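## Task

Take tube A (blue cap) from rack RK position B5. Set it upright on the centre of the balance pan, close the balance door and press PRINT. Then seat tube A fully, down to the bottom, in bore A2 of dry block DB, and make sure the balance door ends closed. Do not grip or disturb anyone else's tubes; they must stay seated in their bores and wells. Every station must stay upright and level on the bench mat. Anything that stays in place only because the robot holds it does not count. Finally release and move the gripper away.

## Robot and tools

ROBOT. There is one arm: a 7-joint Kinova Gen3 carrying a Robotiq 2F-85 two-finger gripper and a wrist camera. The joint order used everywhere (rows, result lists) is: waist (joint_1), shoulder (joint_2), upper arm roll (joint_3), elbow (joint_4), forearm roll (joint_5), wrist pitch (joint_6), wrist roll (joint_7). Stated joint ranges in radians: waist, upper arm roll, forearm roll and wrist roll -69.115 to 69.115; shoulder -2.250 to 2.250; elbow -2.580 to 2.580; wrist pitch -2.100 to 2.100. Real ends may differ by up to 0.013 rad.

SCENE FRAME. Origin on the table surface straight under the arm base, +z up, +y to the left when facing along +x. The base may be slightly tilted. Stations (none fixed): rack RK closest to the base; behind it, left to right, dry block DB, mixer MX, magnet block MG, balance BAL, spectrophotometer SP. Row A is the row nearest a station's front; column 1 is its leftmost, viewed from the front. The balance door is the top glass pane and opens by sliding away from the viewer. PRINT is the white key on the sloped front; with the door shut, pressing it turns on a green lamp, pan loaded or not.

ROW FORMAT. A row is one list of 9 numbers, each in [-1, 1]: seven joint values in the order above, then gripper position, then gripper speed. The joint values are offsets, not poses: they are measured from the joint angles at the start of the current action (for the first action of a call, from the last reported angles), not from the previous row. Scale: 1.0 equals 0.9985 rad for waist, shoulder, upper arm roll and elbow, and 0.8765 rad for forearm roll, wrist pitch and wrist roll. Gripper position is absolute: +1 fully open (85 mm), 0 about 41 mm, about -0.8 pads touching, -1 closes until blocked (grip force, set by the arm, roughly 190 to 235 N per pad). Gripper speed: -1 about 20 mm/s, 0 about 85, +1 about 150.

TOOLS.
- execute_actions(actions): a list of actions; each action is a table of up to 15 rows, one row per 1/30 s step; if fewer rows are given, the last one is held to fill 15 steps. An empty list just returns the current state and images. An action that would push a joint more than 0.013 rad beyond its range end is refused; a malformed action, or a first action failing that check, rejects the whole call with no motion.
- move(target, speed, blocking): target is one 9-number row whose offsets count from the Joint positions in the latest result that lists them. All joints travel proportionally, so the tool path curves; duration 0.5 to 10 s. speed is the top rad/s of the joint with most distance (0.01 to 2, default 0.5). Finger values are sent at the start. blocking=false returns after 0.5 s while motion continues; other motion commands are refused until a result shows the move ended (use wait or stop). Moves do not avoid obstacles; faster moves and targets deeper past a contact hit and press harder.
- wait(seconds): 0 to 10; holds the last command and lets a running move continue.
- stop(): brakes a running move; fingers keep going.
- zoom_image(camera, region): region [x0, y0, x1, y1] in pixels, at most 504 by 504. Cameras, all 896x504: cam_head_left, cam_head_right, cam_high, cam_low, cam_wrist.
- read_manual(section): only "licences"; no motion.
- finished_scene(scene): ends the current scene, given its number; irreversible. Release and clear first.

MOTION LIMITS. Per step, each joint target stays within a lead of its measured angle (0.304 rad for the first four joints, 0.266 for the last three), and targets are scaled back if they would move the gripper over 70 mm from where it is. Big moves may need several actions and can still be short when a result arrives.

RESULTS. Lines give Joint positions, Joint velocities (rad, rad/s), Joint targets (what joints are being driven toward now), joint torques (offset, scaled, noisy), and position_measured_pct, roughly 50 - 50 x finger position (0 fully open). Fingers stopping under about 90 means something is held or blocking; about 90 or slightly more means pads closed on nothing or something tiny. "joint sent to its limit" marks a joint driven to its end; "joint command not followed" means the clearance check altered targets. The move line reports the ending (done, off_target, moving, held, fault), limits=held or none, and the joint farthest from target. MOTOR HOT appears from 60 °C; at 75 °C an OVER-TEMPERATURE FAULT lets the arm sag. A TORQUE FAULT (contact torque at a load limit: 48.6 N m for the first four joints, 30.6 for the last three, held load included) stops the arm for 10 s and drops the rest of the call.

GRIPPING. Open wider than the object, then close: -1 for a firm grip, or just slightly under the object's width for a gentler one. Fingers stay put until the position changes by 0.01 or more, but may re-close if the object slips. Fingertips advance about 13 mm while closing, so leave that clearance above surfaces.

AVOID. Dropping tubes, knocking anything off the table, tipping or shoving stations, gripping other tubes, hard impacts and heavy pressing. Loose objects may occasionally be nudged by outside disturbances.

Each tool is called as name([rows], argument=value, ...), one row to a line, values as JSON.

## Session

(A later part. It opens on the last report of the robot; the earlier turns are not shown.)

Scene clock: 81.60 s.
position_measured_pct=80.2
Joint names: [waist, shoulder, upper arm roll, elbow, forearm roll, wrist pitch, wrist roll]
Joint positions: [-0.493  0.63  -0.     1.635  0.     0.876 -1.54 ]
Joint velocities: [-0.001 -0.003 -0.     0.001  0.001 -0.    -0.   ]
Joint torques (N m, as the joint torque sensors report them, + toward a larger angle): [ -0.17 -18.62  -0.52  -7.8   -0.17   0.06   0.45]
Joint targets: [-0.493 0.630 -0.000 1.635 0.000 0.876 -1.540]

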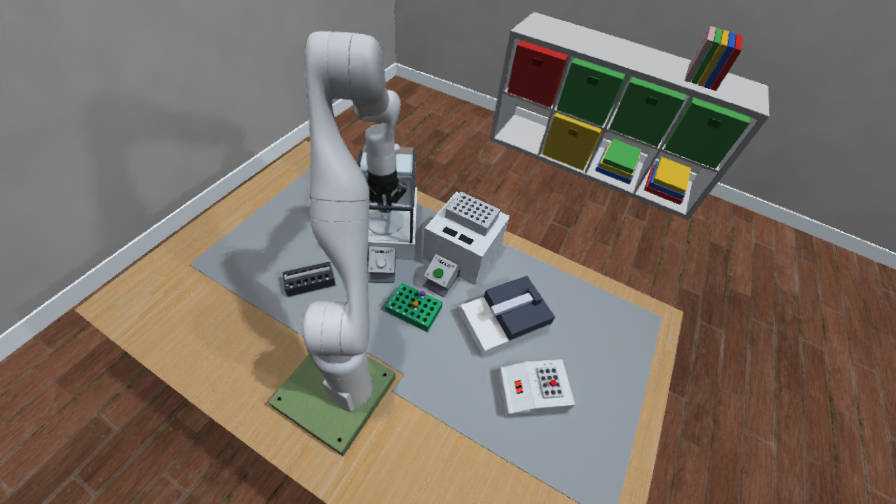

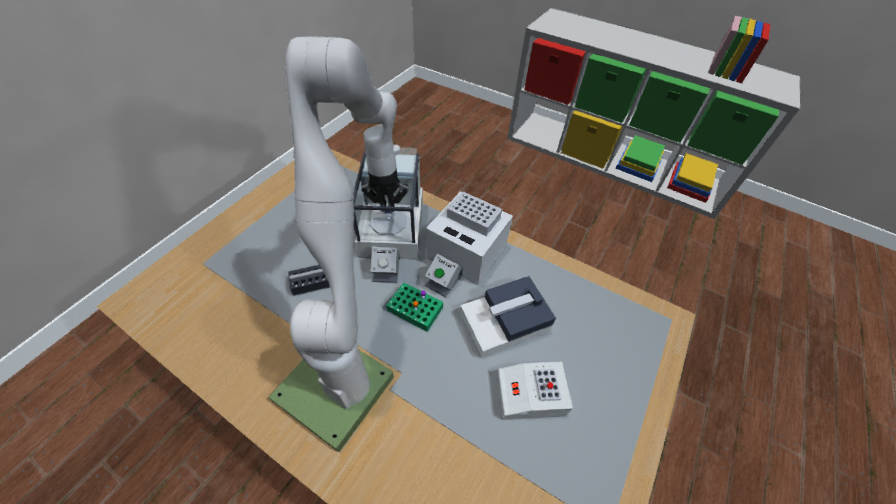

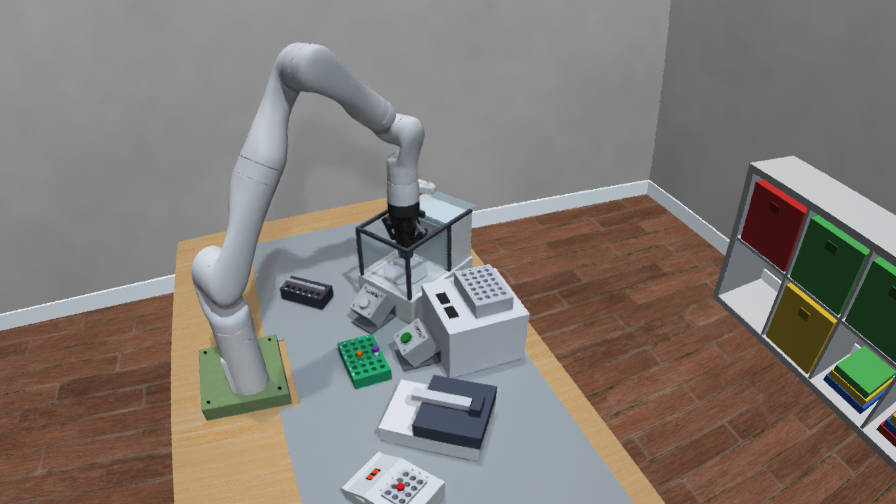

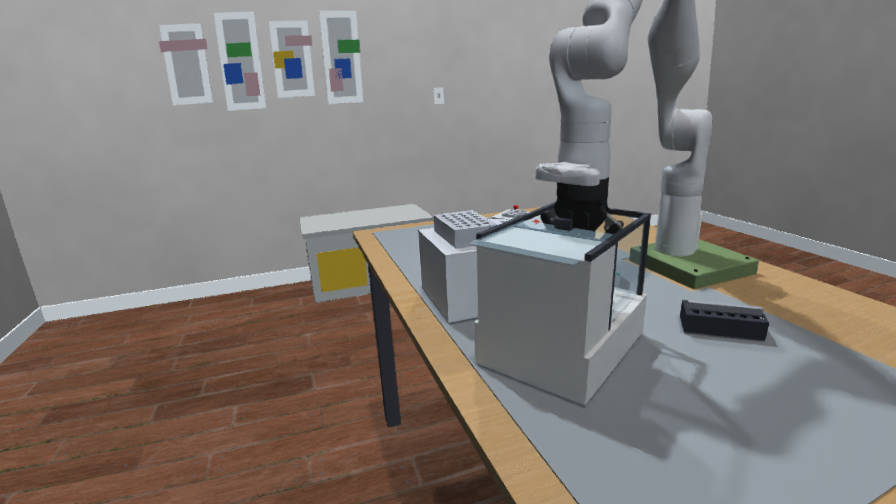

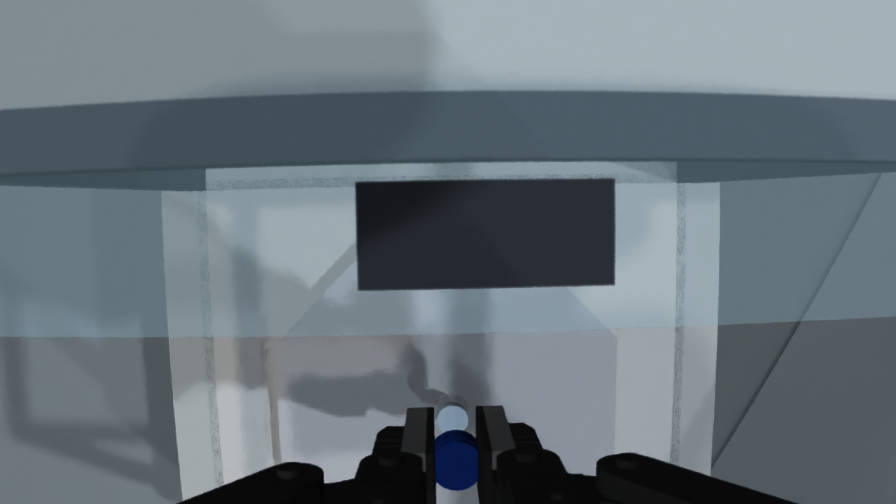

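move(target=[0,-0.2366,0,-0.143,0,0.4332,0,-0.64,-0.5], speed=0.5)

move(target=[0.9,0,0,0.088,0,-0.1003,-0.45,-0.64,-0.5], speed=0.8)

Scene clock: 84.43 s.
position_measured_pct=80.2
Joint names: [waist, shoulder, upper arm roll, elbow, forearm roll, wrist pitch, wrist roll]
Joint positions: [-0.493  0.394 -0.     1.492  0.     1.256 -1.54 ]
Joint velocities: [-0.001 -0.002  0.     0.001 -0.001  0.     0.   ]
Joint torques (N m, as the joint torque sensors report them, + toward a larger angle): [ -0.31 -16.35  -0.44  -9.71   0.1    0.13   0.59]
Joint targets: [-0.493 0.394 -0.000 1.492 0.000 1.256 -1.540]
move: done; limits=none; farthest joint: the waist, 0.000 radians from its target (0.000 radians at the start)

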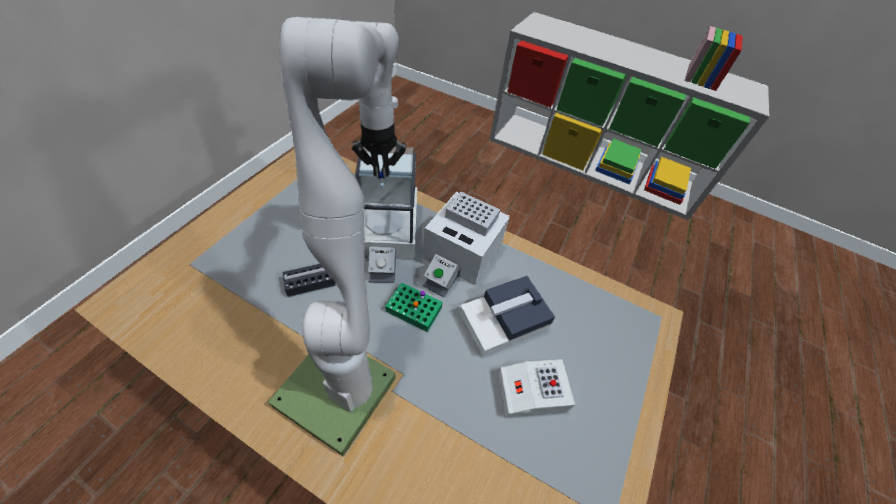

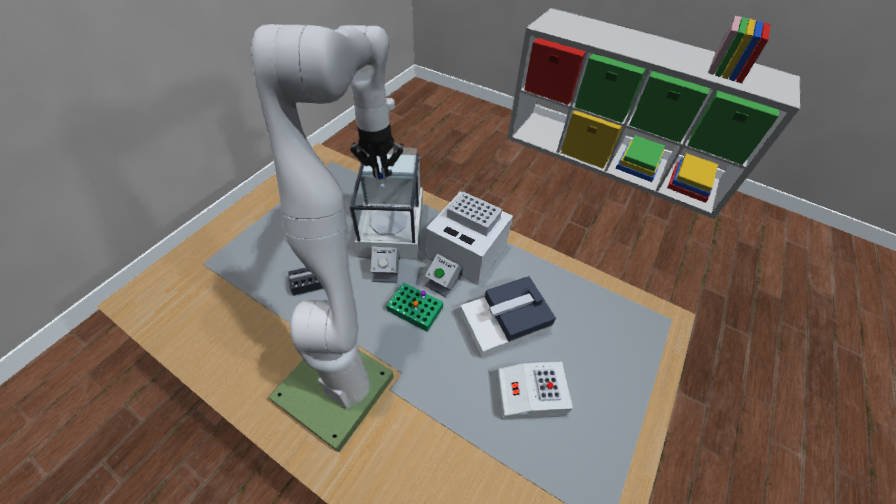

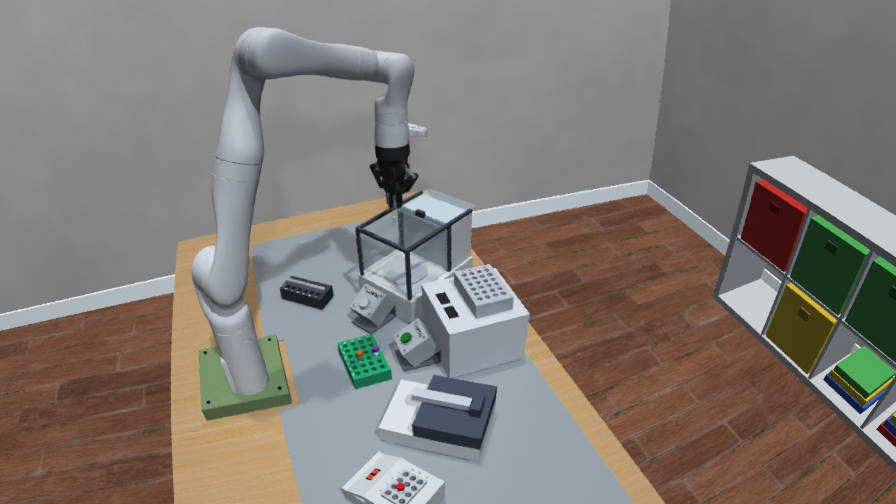

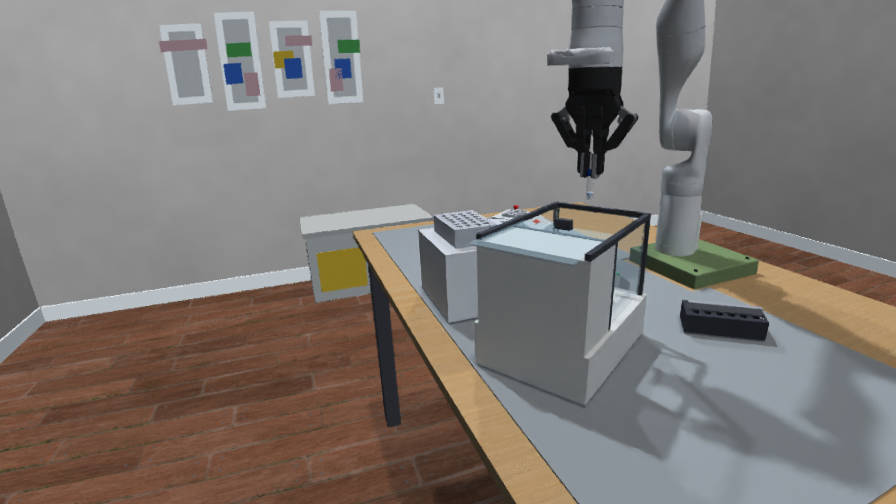

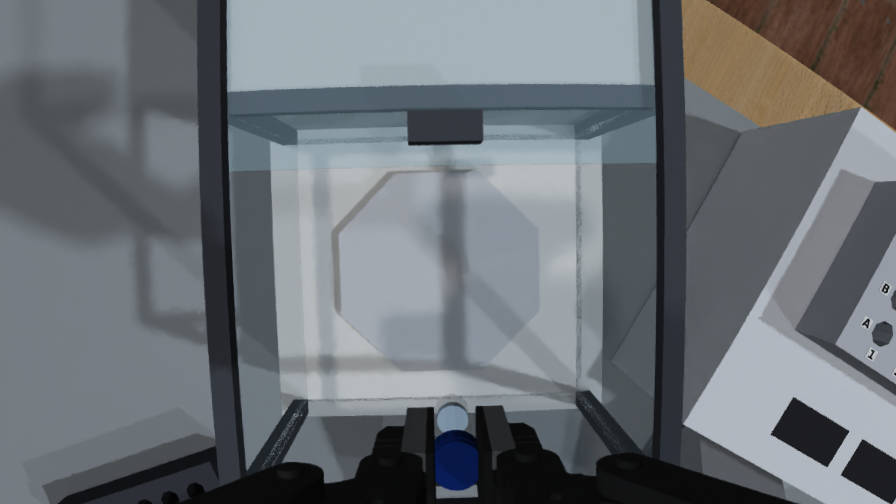

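Scene clock: 86.23 s.
position_measured_pct=80.2
Joint names: [waist, shoulder, upper arm roll, elbow, forearm roll, wrist pitch, wrist roll]
Joint positions: [ 0.405  0.394  0.     1.58   0.     1.168 -1.935]
Joint velocities: [ 0.005 -0.001 -0.     0.     0.001 -0.002  0.   ]
Joint torques (N m, as the joint torque sensors report them, + toward a larger angle): [ -0.32 -15.95  -0.75  -9.31   0.28   0.19   0.65]
Joint targets: [0.406 0.394 -0.000 1.580 0.000 1.168 -1.935]
move: done; limits=none; farthest joint: the waist, 0.000 radians from its target (0.899 radians at the start)

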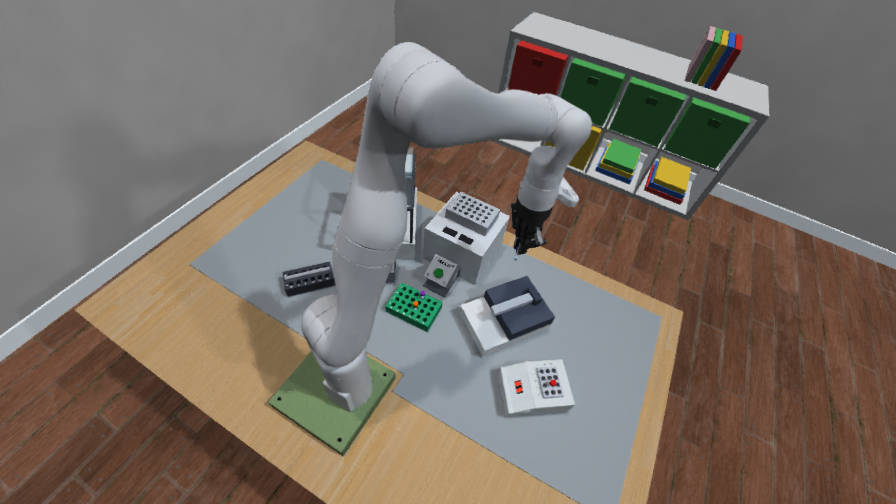

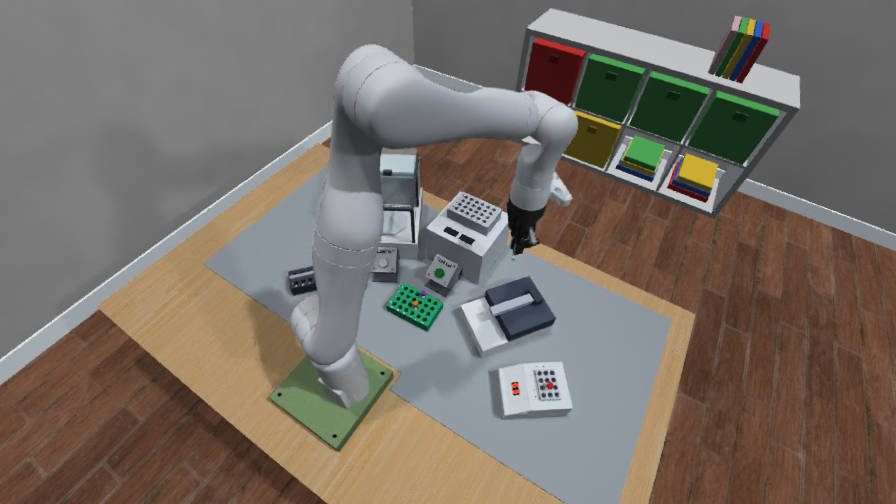

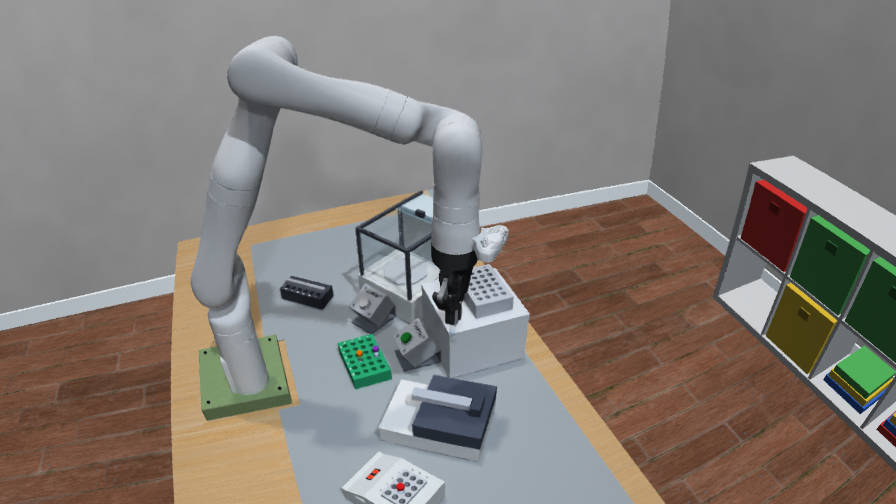

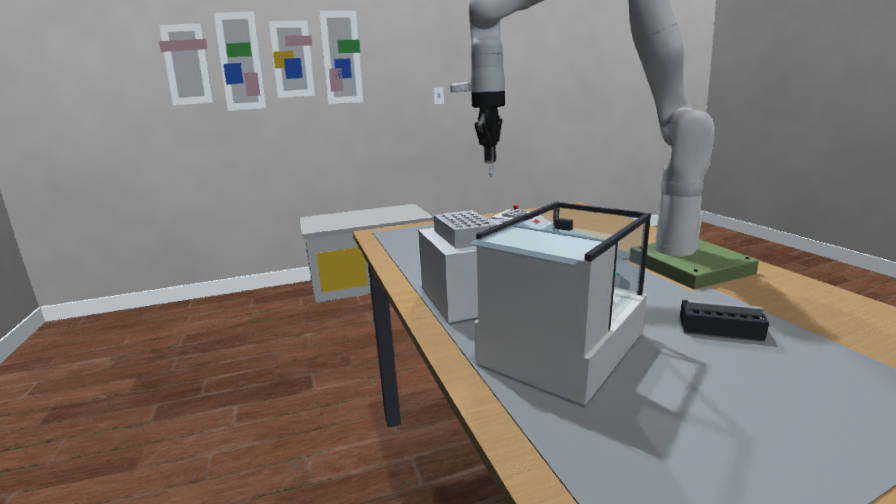

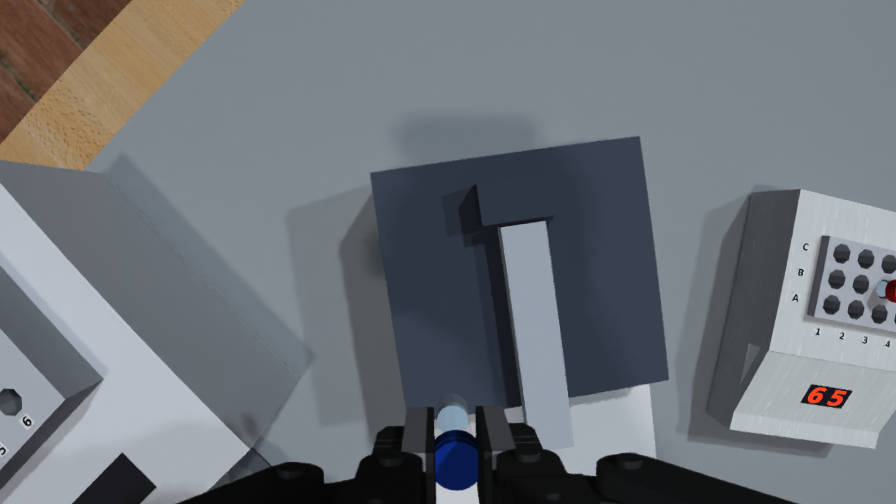

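move(target=[0.5735,0.0626,0,0.1536,0,-0.2468,-0.2613,-0.64,-0.5], speed=0.75)

Scene clock: 88.83 s.
position_measured_pct=80.2
Joint names: [waist, shoulder, upper arm roll, elbow, forearm roll, wrist pitch, wrist roll]
Joint positions: [ 0.978  0.457  0.     1.733  0.     0.952 -2.164]
Joint velocities: [ 0.002  0.001 -0.     0.001 -0.001 -0.    -0.   ]
Joint torques (N m, as the joint torque sensors report them, + toward a larger angle): [ -0.15 -15.83  -0.29  -8.71   0.19   0.24   0.81]
Joint targets: [0.978 0.457 0.000 1.733 0.000 0.952 -2.164]
move: done; limits=none; farthest joint: the waist, 0.000 radians from its target (0.572 radians at the start)

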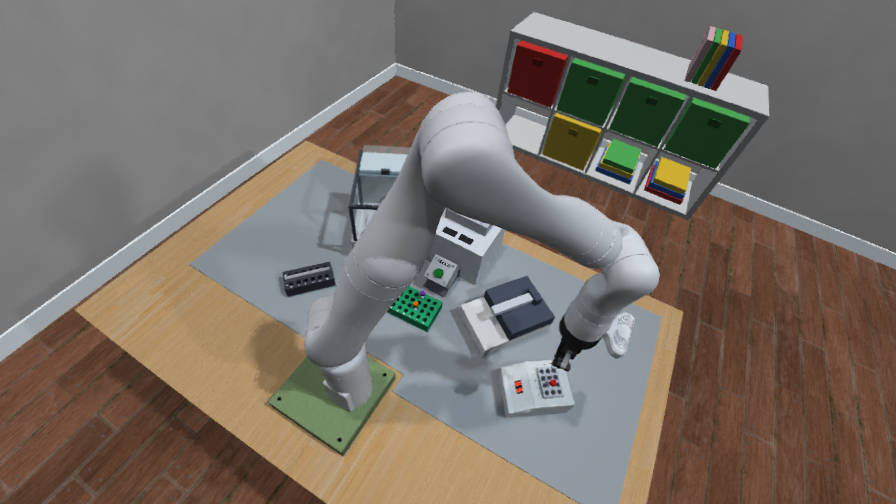

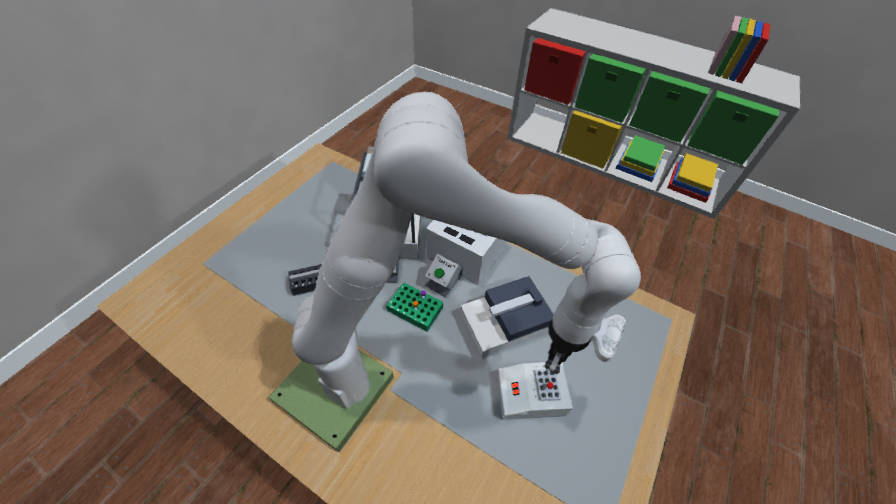

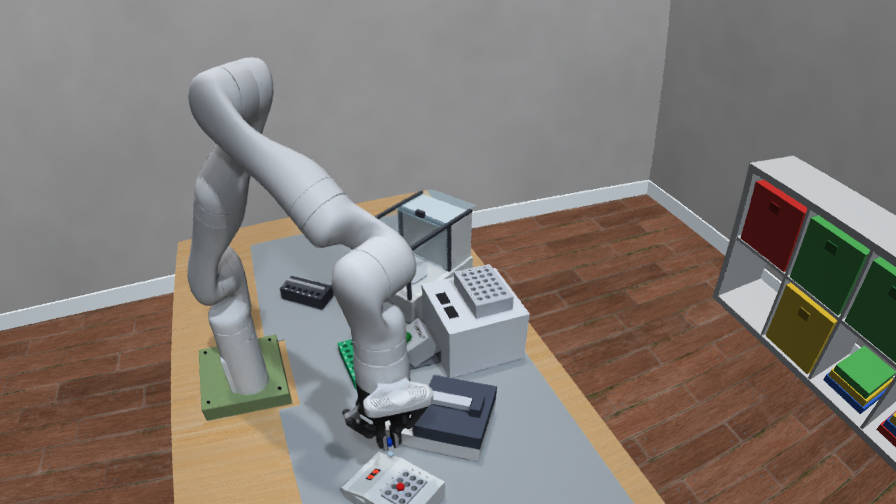

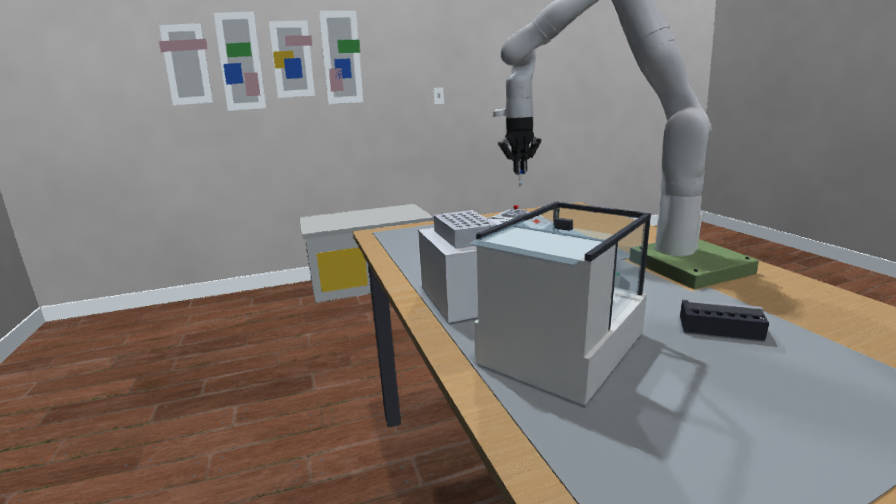

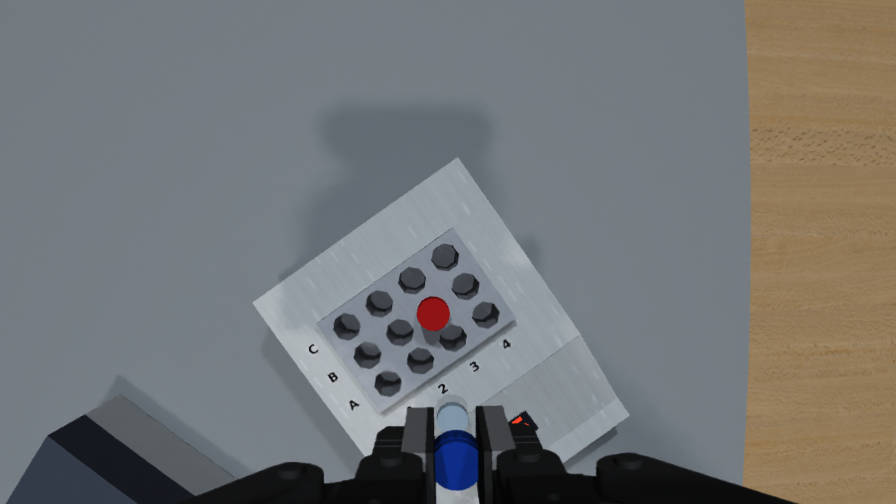

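zoom_image(camera="cam_wrist", region=[310, 220, 550, 460])

Region (310, 220, 550, 460) of cam_wrist's 896x504 image, scaled by 2.100.

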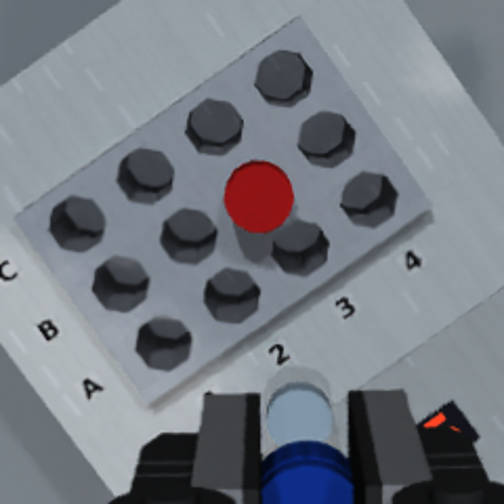

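move(target=[-0.0185,0.1079,0,0.0628,0,-0.1947,-0.021,-0.64,-0.5], speed=0.35)

zoom_image(camera="cam_wrist", region=[320, 230, 590, 500])

Scene clock: 91.47 s.
position_measured_pct=80.2
Joint names: [waist, shoulder, upper arm roll, elbow, forearm roll, wrist pitch, wrist roll]
Joint positions: [ 0.959  0.564  0.     1.796  0.     0.781 -2.182]
Joint velocities: [-0.001  0.006 -0.     0.     0.     0.001  0.   ]
Joint torques (N m, as the joint torque sensors report them, + toward a larger angle): [ -0.06 -17.18  -0.03  -7.21   0.19   0.38   0.47]
Joint targets: [0.959 0.564 0.000 1.796 0.000 0.781 -2.182]
move: done; limits=none; farthest joint: the shoulder, 0.001 radians from its target (0.108 radians at the start)

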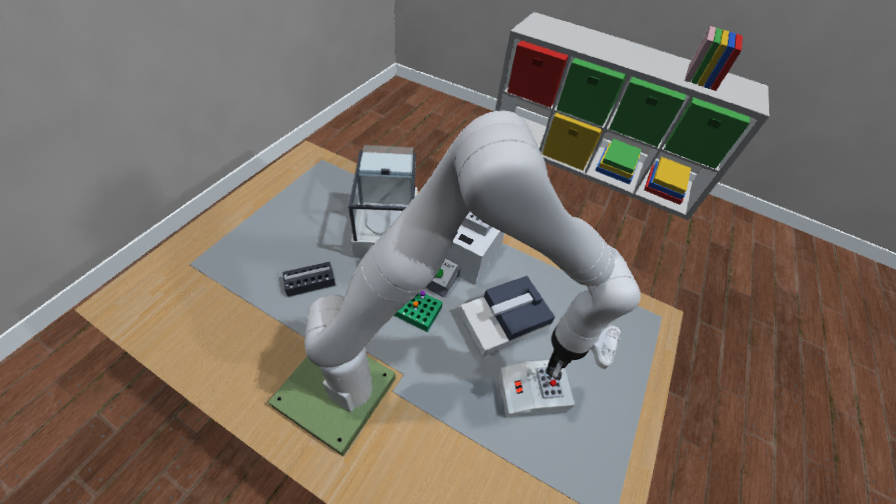

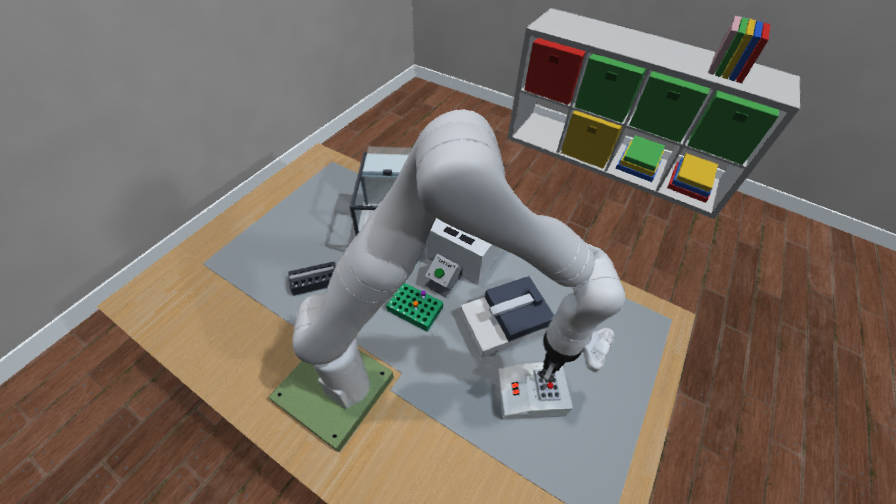

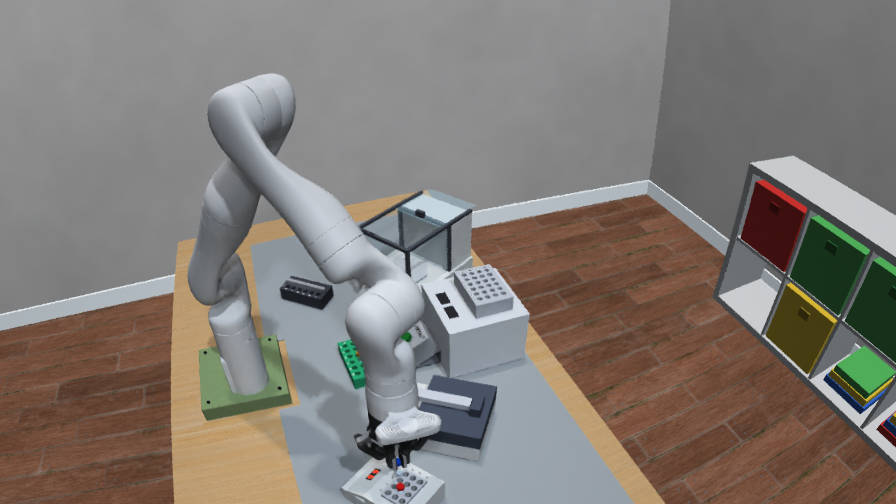

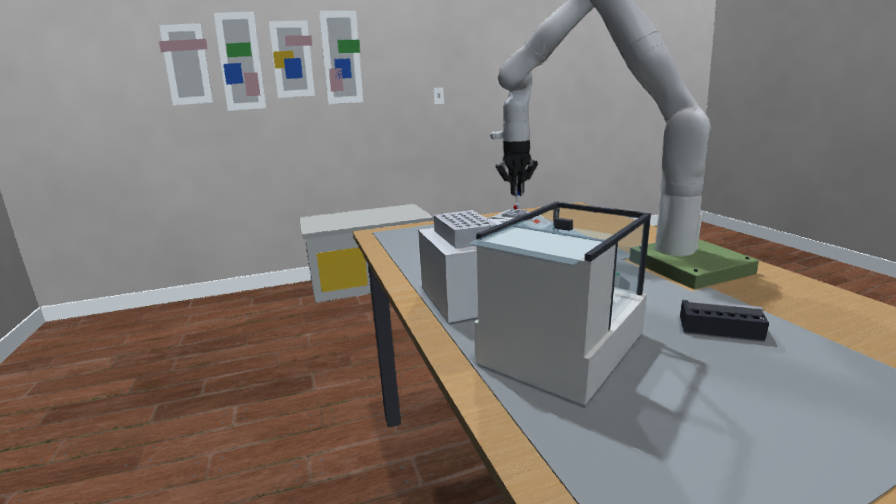

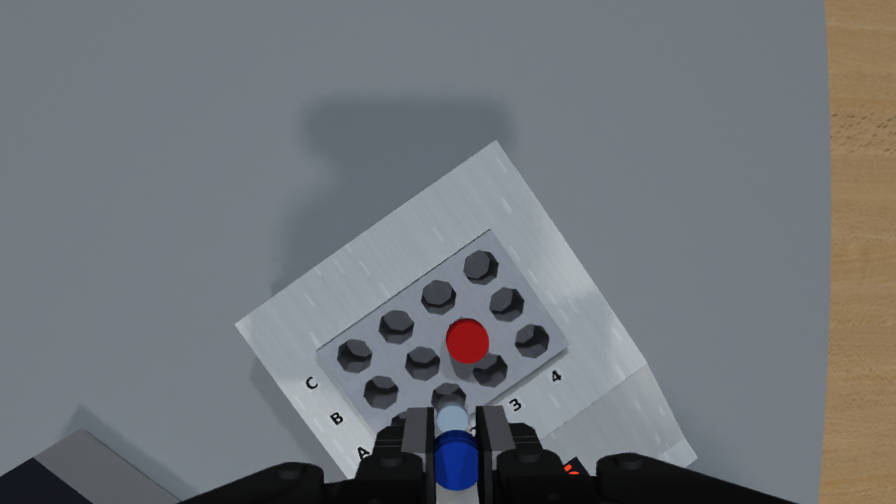

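Region (320, 230, 590, 500) of cam_wrist's 896x504 image, scaled by 1.867.

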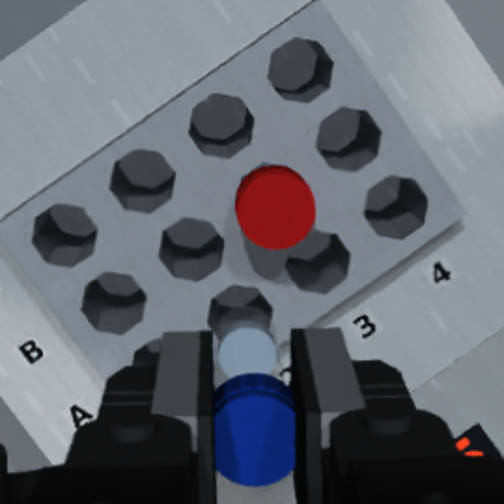

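zoom_image(camera="cam_wrist", region=[400, 340, 520, 460])

Region (400, 340, 520, 460) of cam_wrist's 896x504 image, scaled by 4.200.

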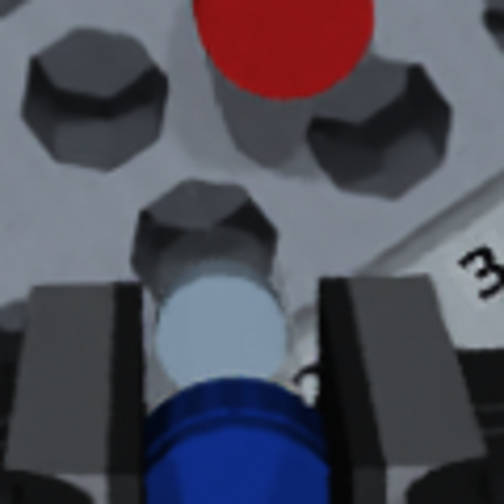

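move(target=[-0.0009,0.0306,0,0.0166,0,-0.0532,-0.001,-0.64,-0.5], speed=0.06)

zoom_image(camera="cam_wrist", region=[390, 340, 530, 480])

Scene clock: 93.53 s.
position_measured_pct=80.2
Joint names: [waist, shoulder, upper arm roll, elbow, forearm roll, wrist pitch, wrist roll]
Joint positions: [ 0.959  0.594  0.     1.813  0.     0.734 -2.183]
Joint velocities: [-0.002 -0.     0.    -0.     0.    -0.001  0.   ]
Joint torques (N m, as the joint torque sensors report them, + toward a larger angle): [  0.56 -16.86   0.05  -7.39   0.19   0.24   0.79]
Joint targets: [0.959 0.594 0.000 1.813 0.000 0.734 -2.183]
move: done; limits=none; farthest joint: the shoulder, 0.001 radians from its target (0.030 radians at the start)

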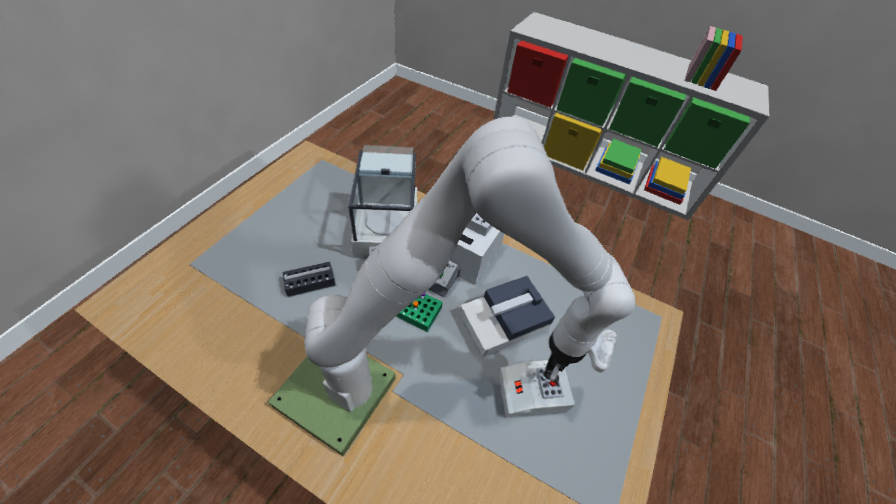

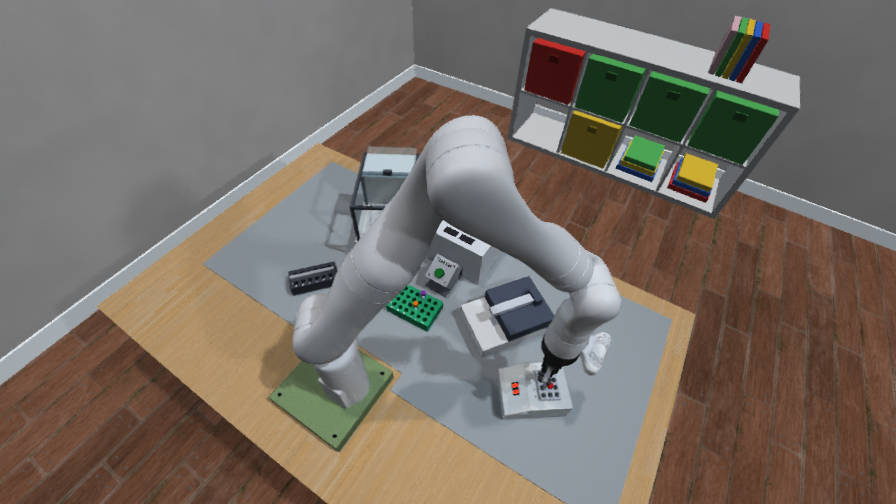

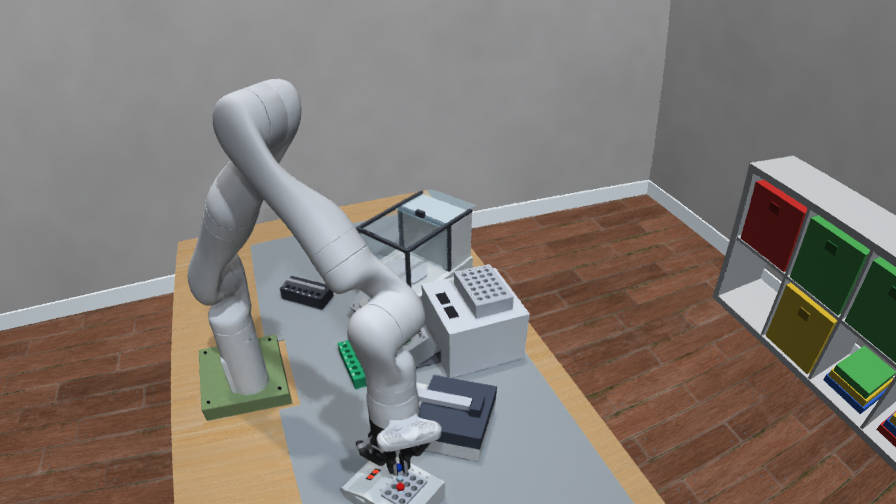

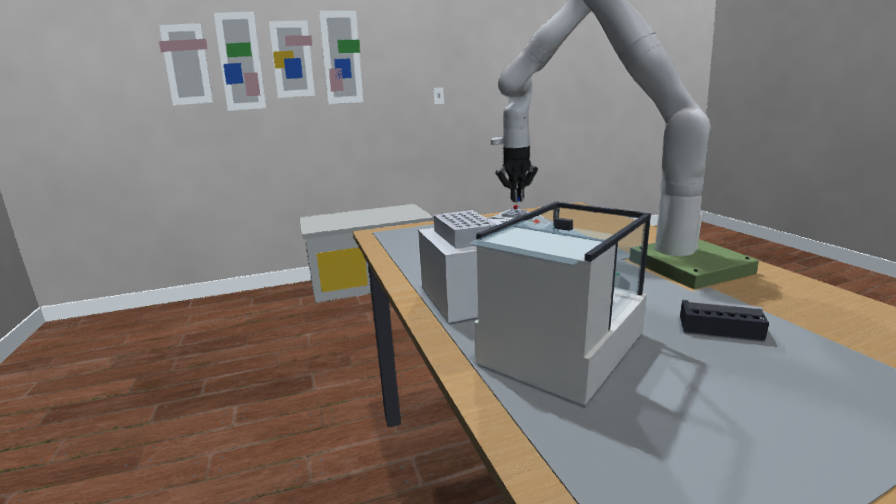

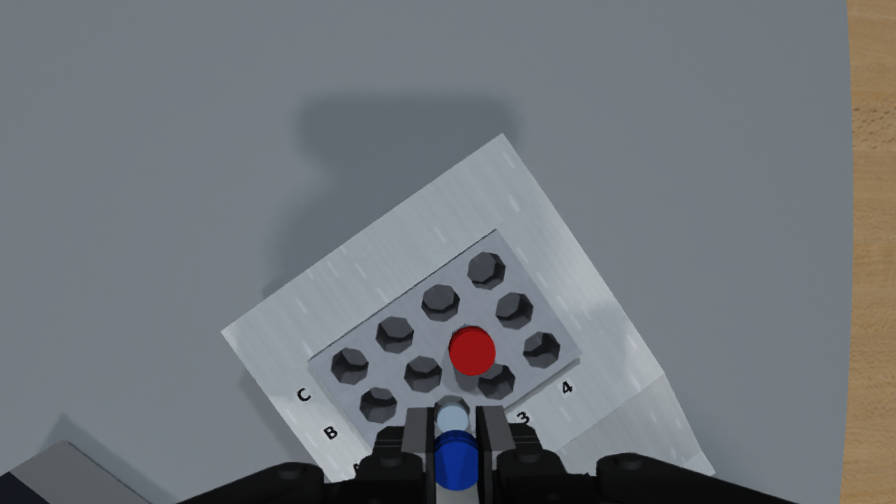

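Region (390, 340, 530, 480) of cam_wrist's 896x504 image, scaled by 3.600.

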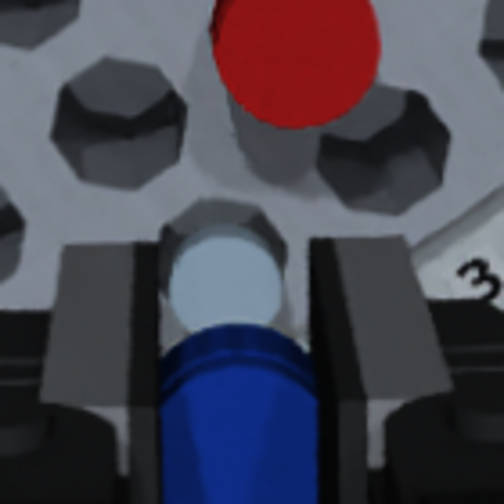

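move(target=[0,0.0226,0,0.0102,0,-0.0369,0,-0.64,-0.5], speed=0.05)

Scene clock: 94.83 s.
position_measured_pct=80.2
Joint names: [waist, shoulder, upper arm roll, elbow, forearm roll, wrist pitch, wrist roll]
Joint positions: [ 0.958  0.616 -0.     1.823  0.     0.702 -2.183]
Joint velocities: [-0.    -0.     0.    -0.     0.    -0.001 -0.   ]
Joint torques (N m, as the joint torque sensors report them, + toward a larger angle): [ -0.07 -17.3    0.45  -6.98   0.16   0.12   0.39]
Joint targets: [0.959 0.617 0.000 1.823 0.000 0.702 -2.183]
move: done; limits=none; farthest joint: the waist, 0.001 radians from its target (0.000 radians at the start)

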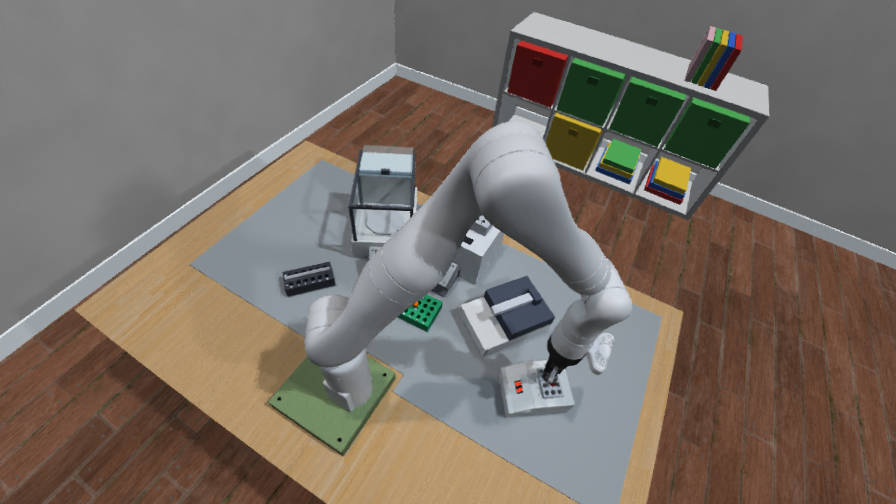

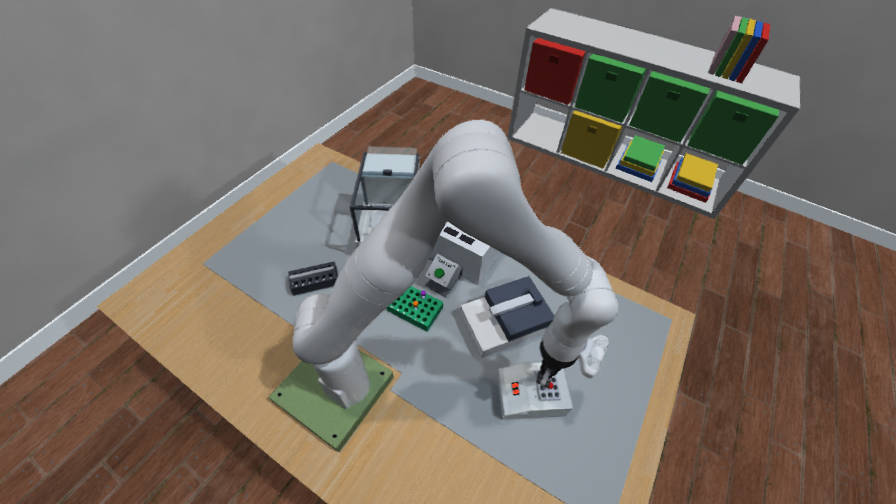

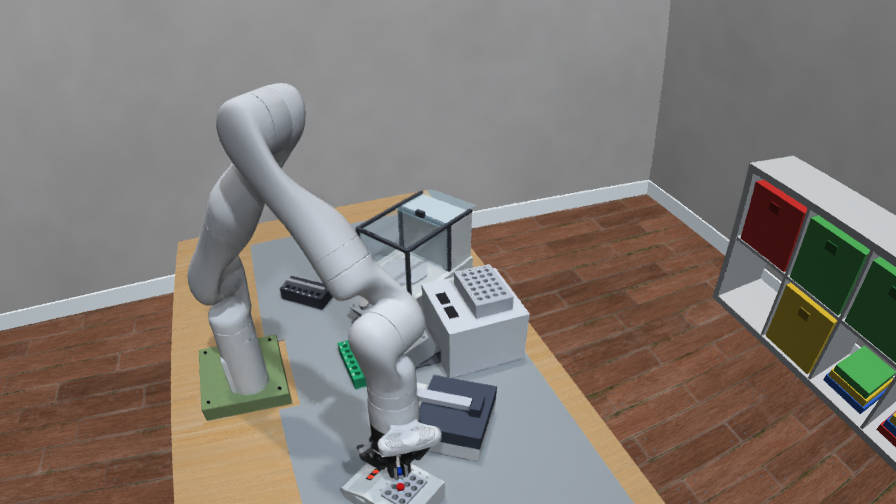

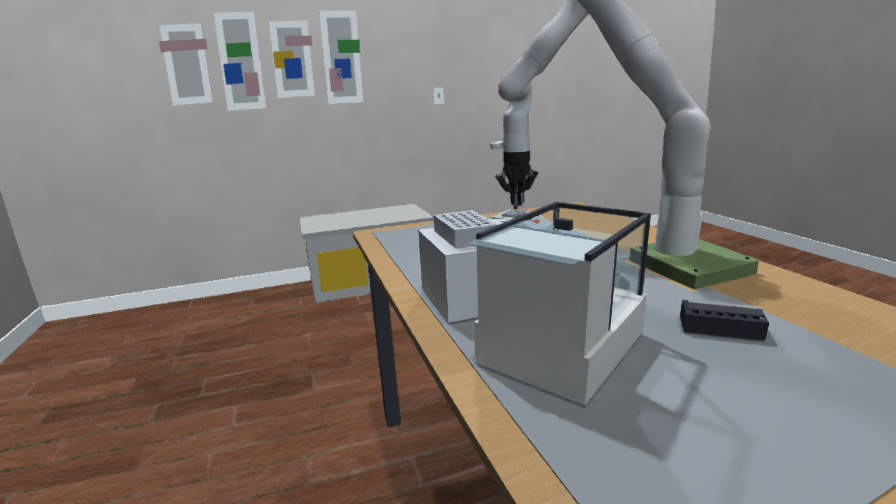

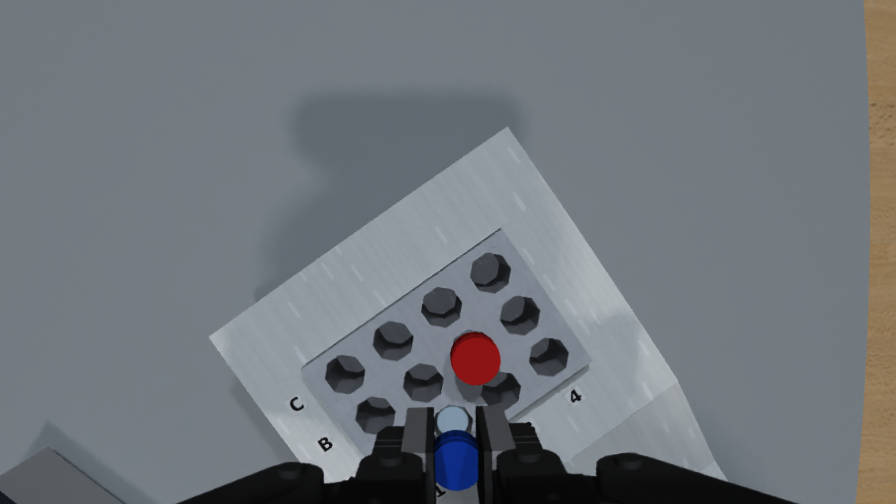

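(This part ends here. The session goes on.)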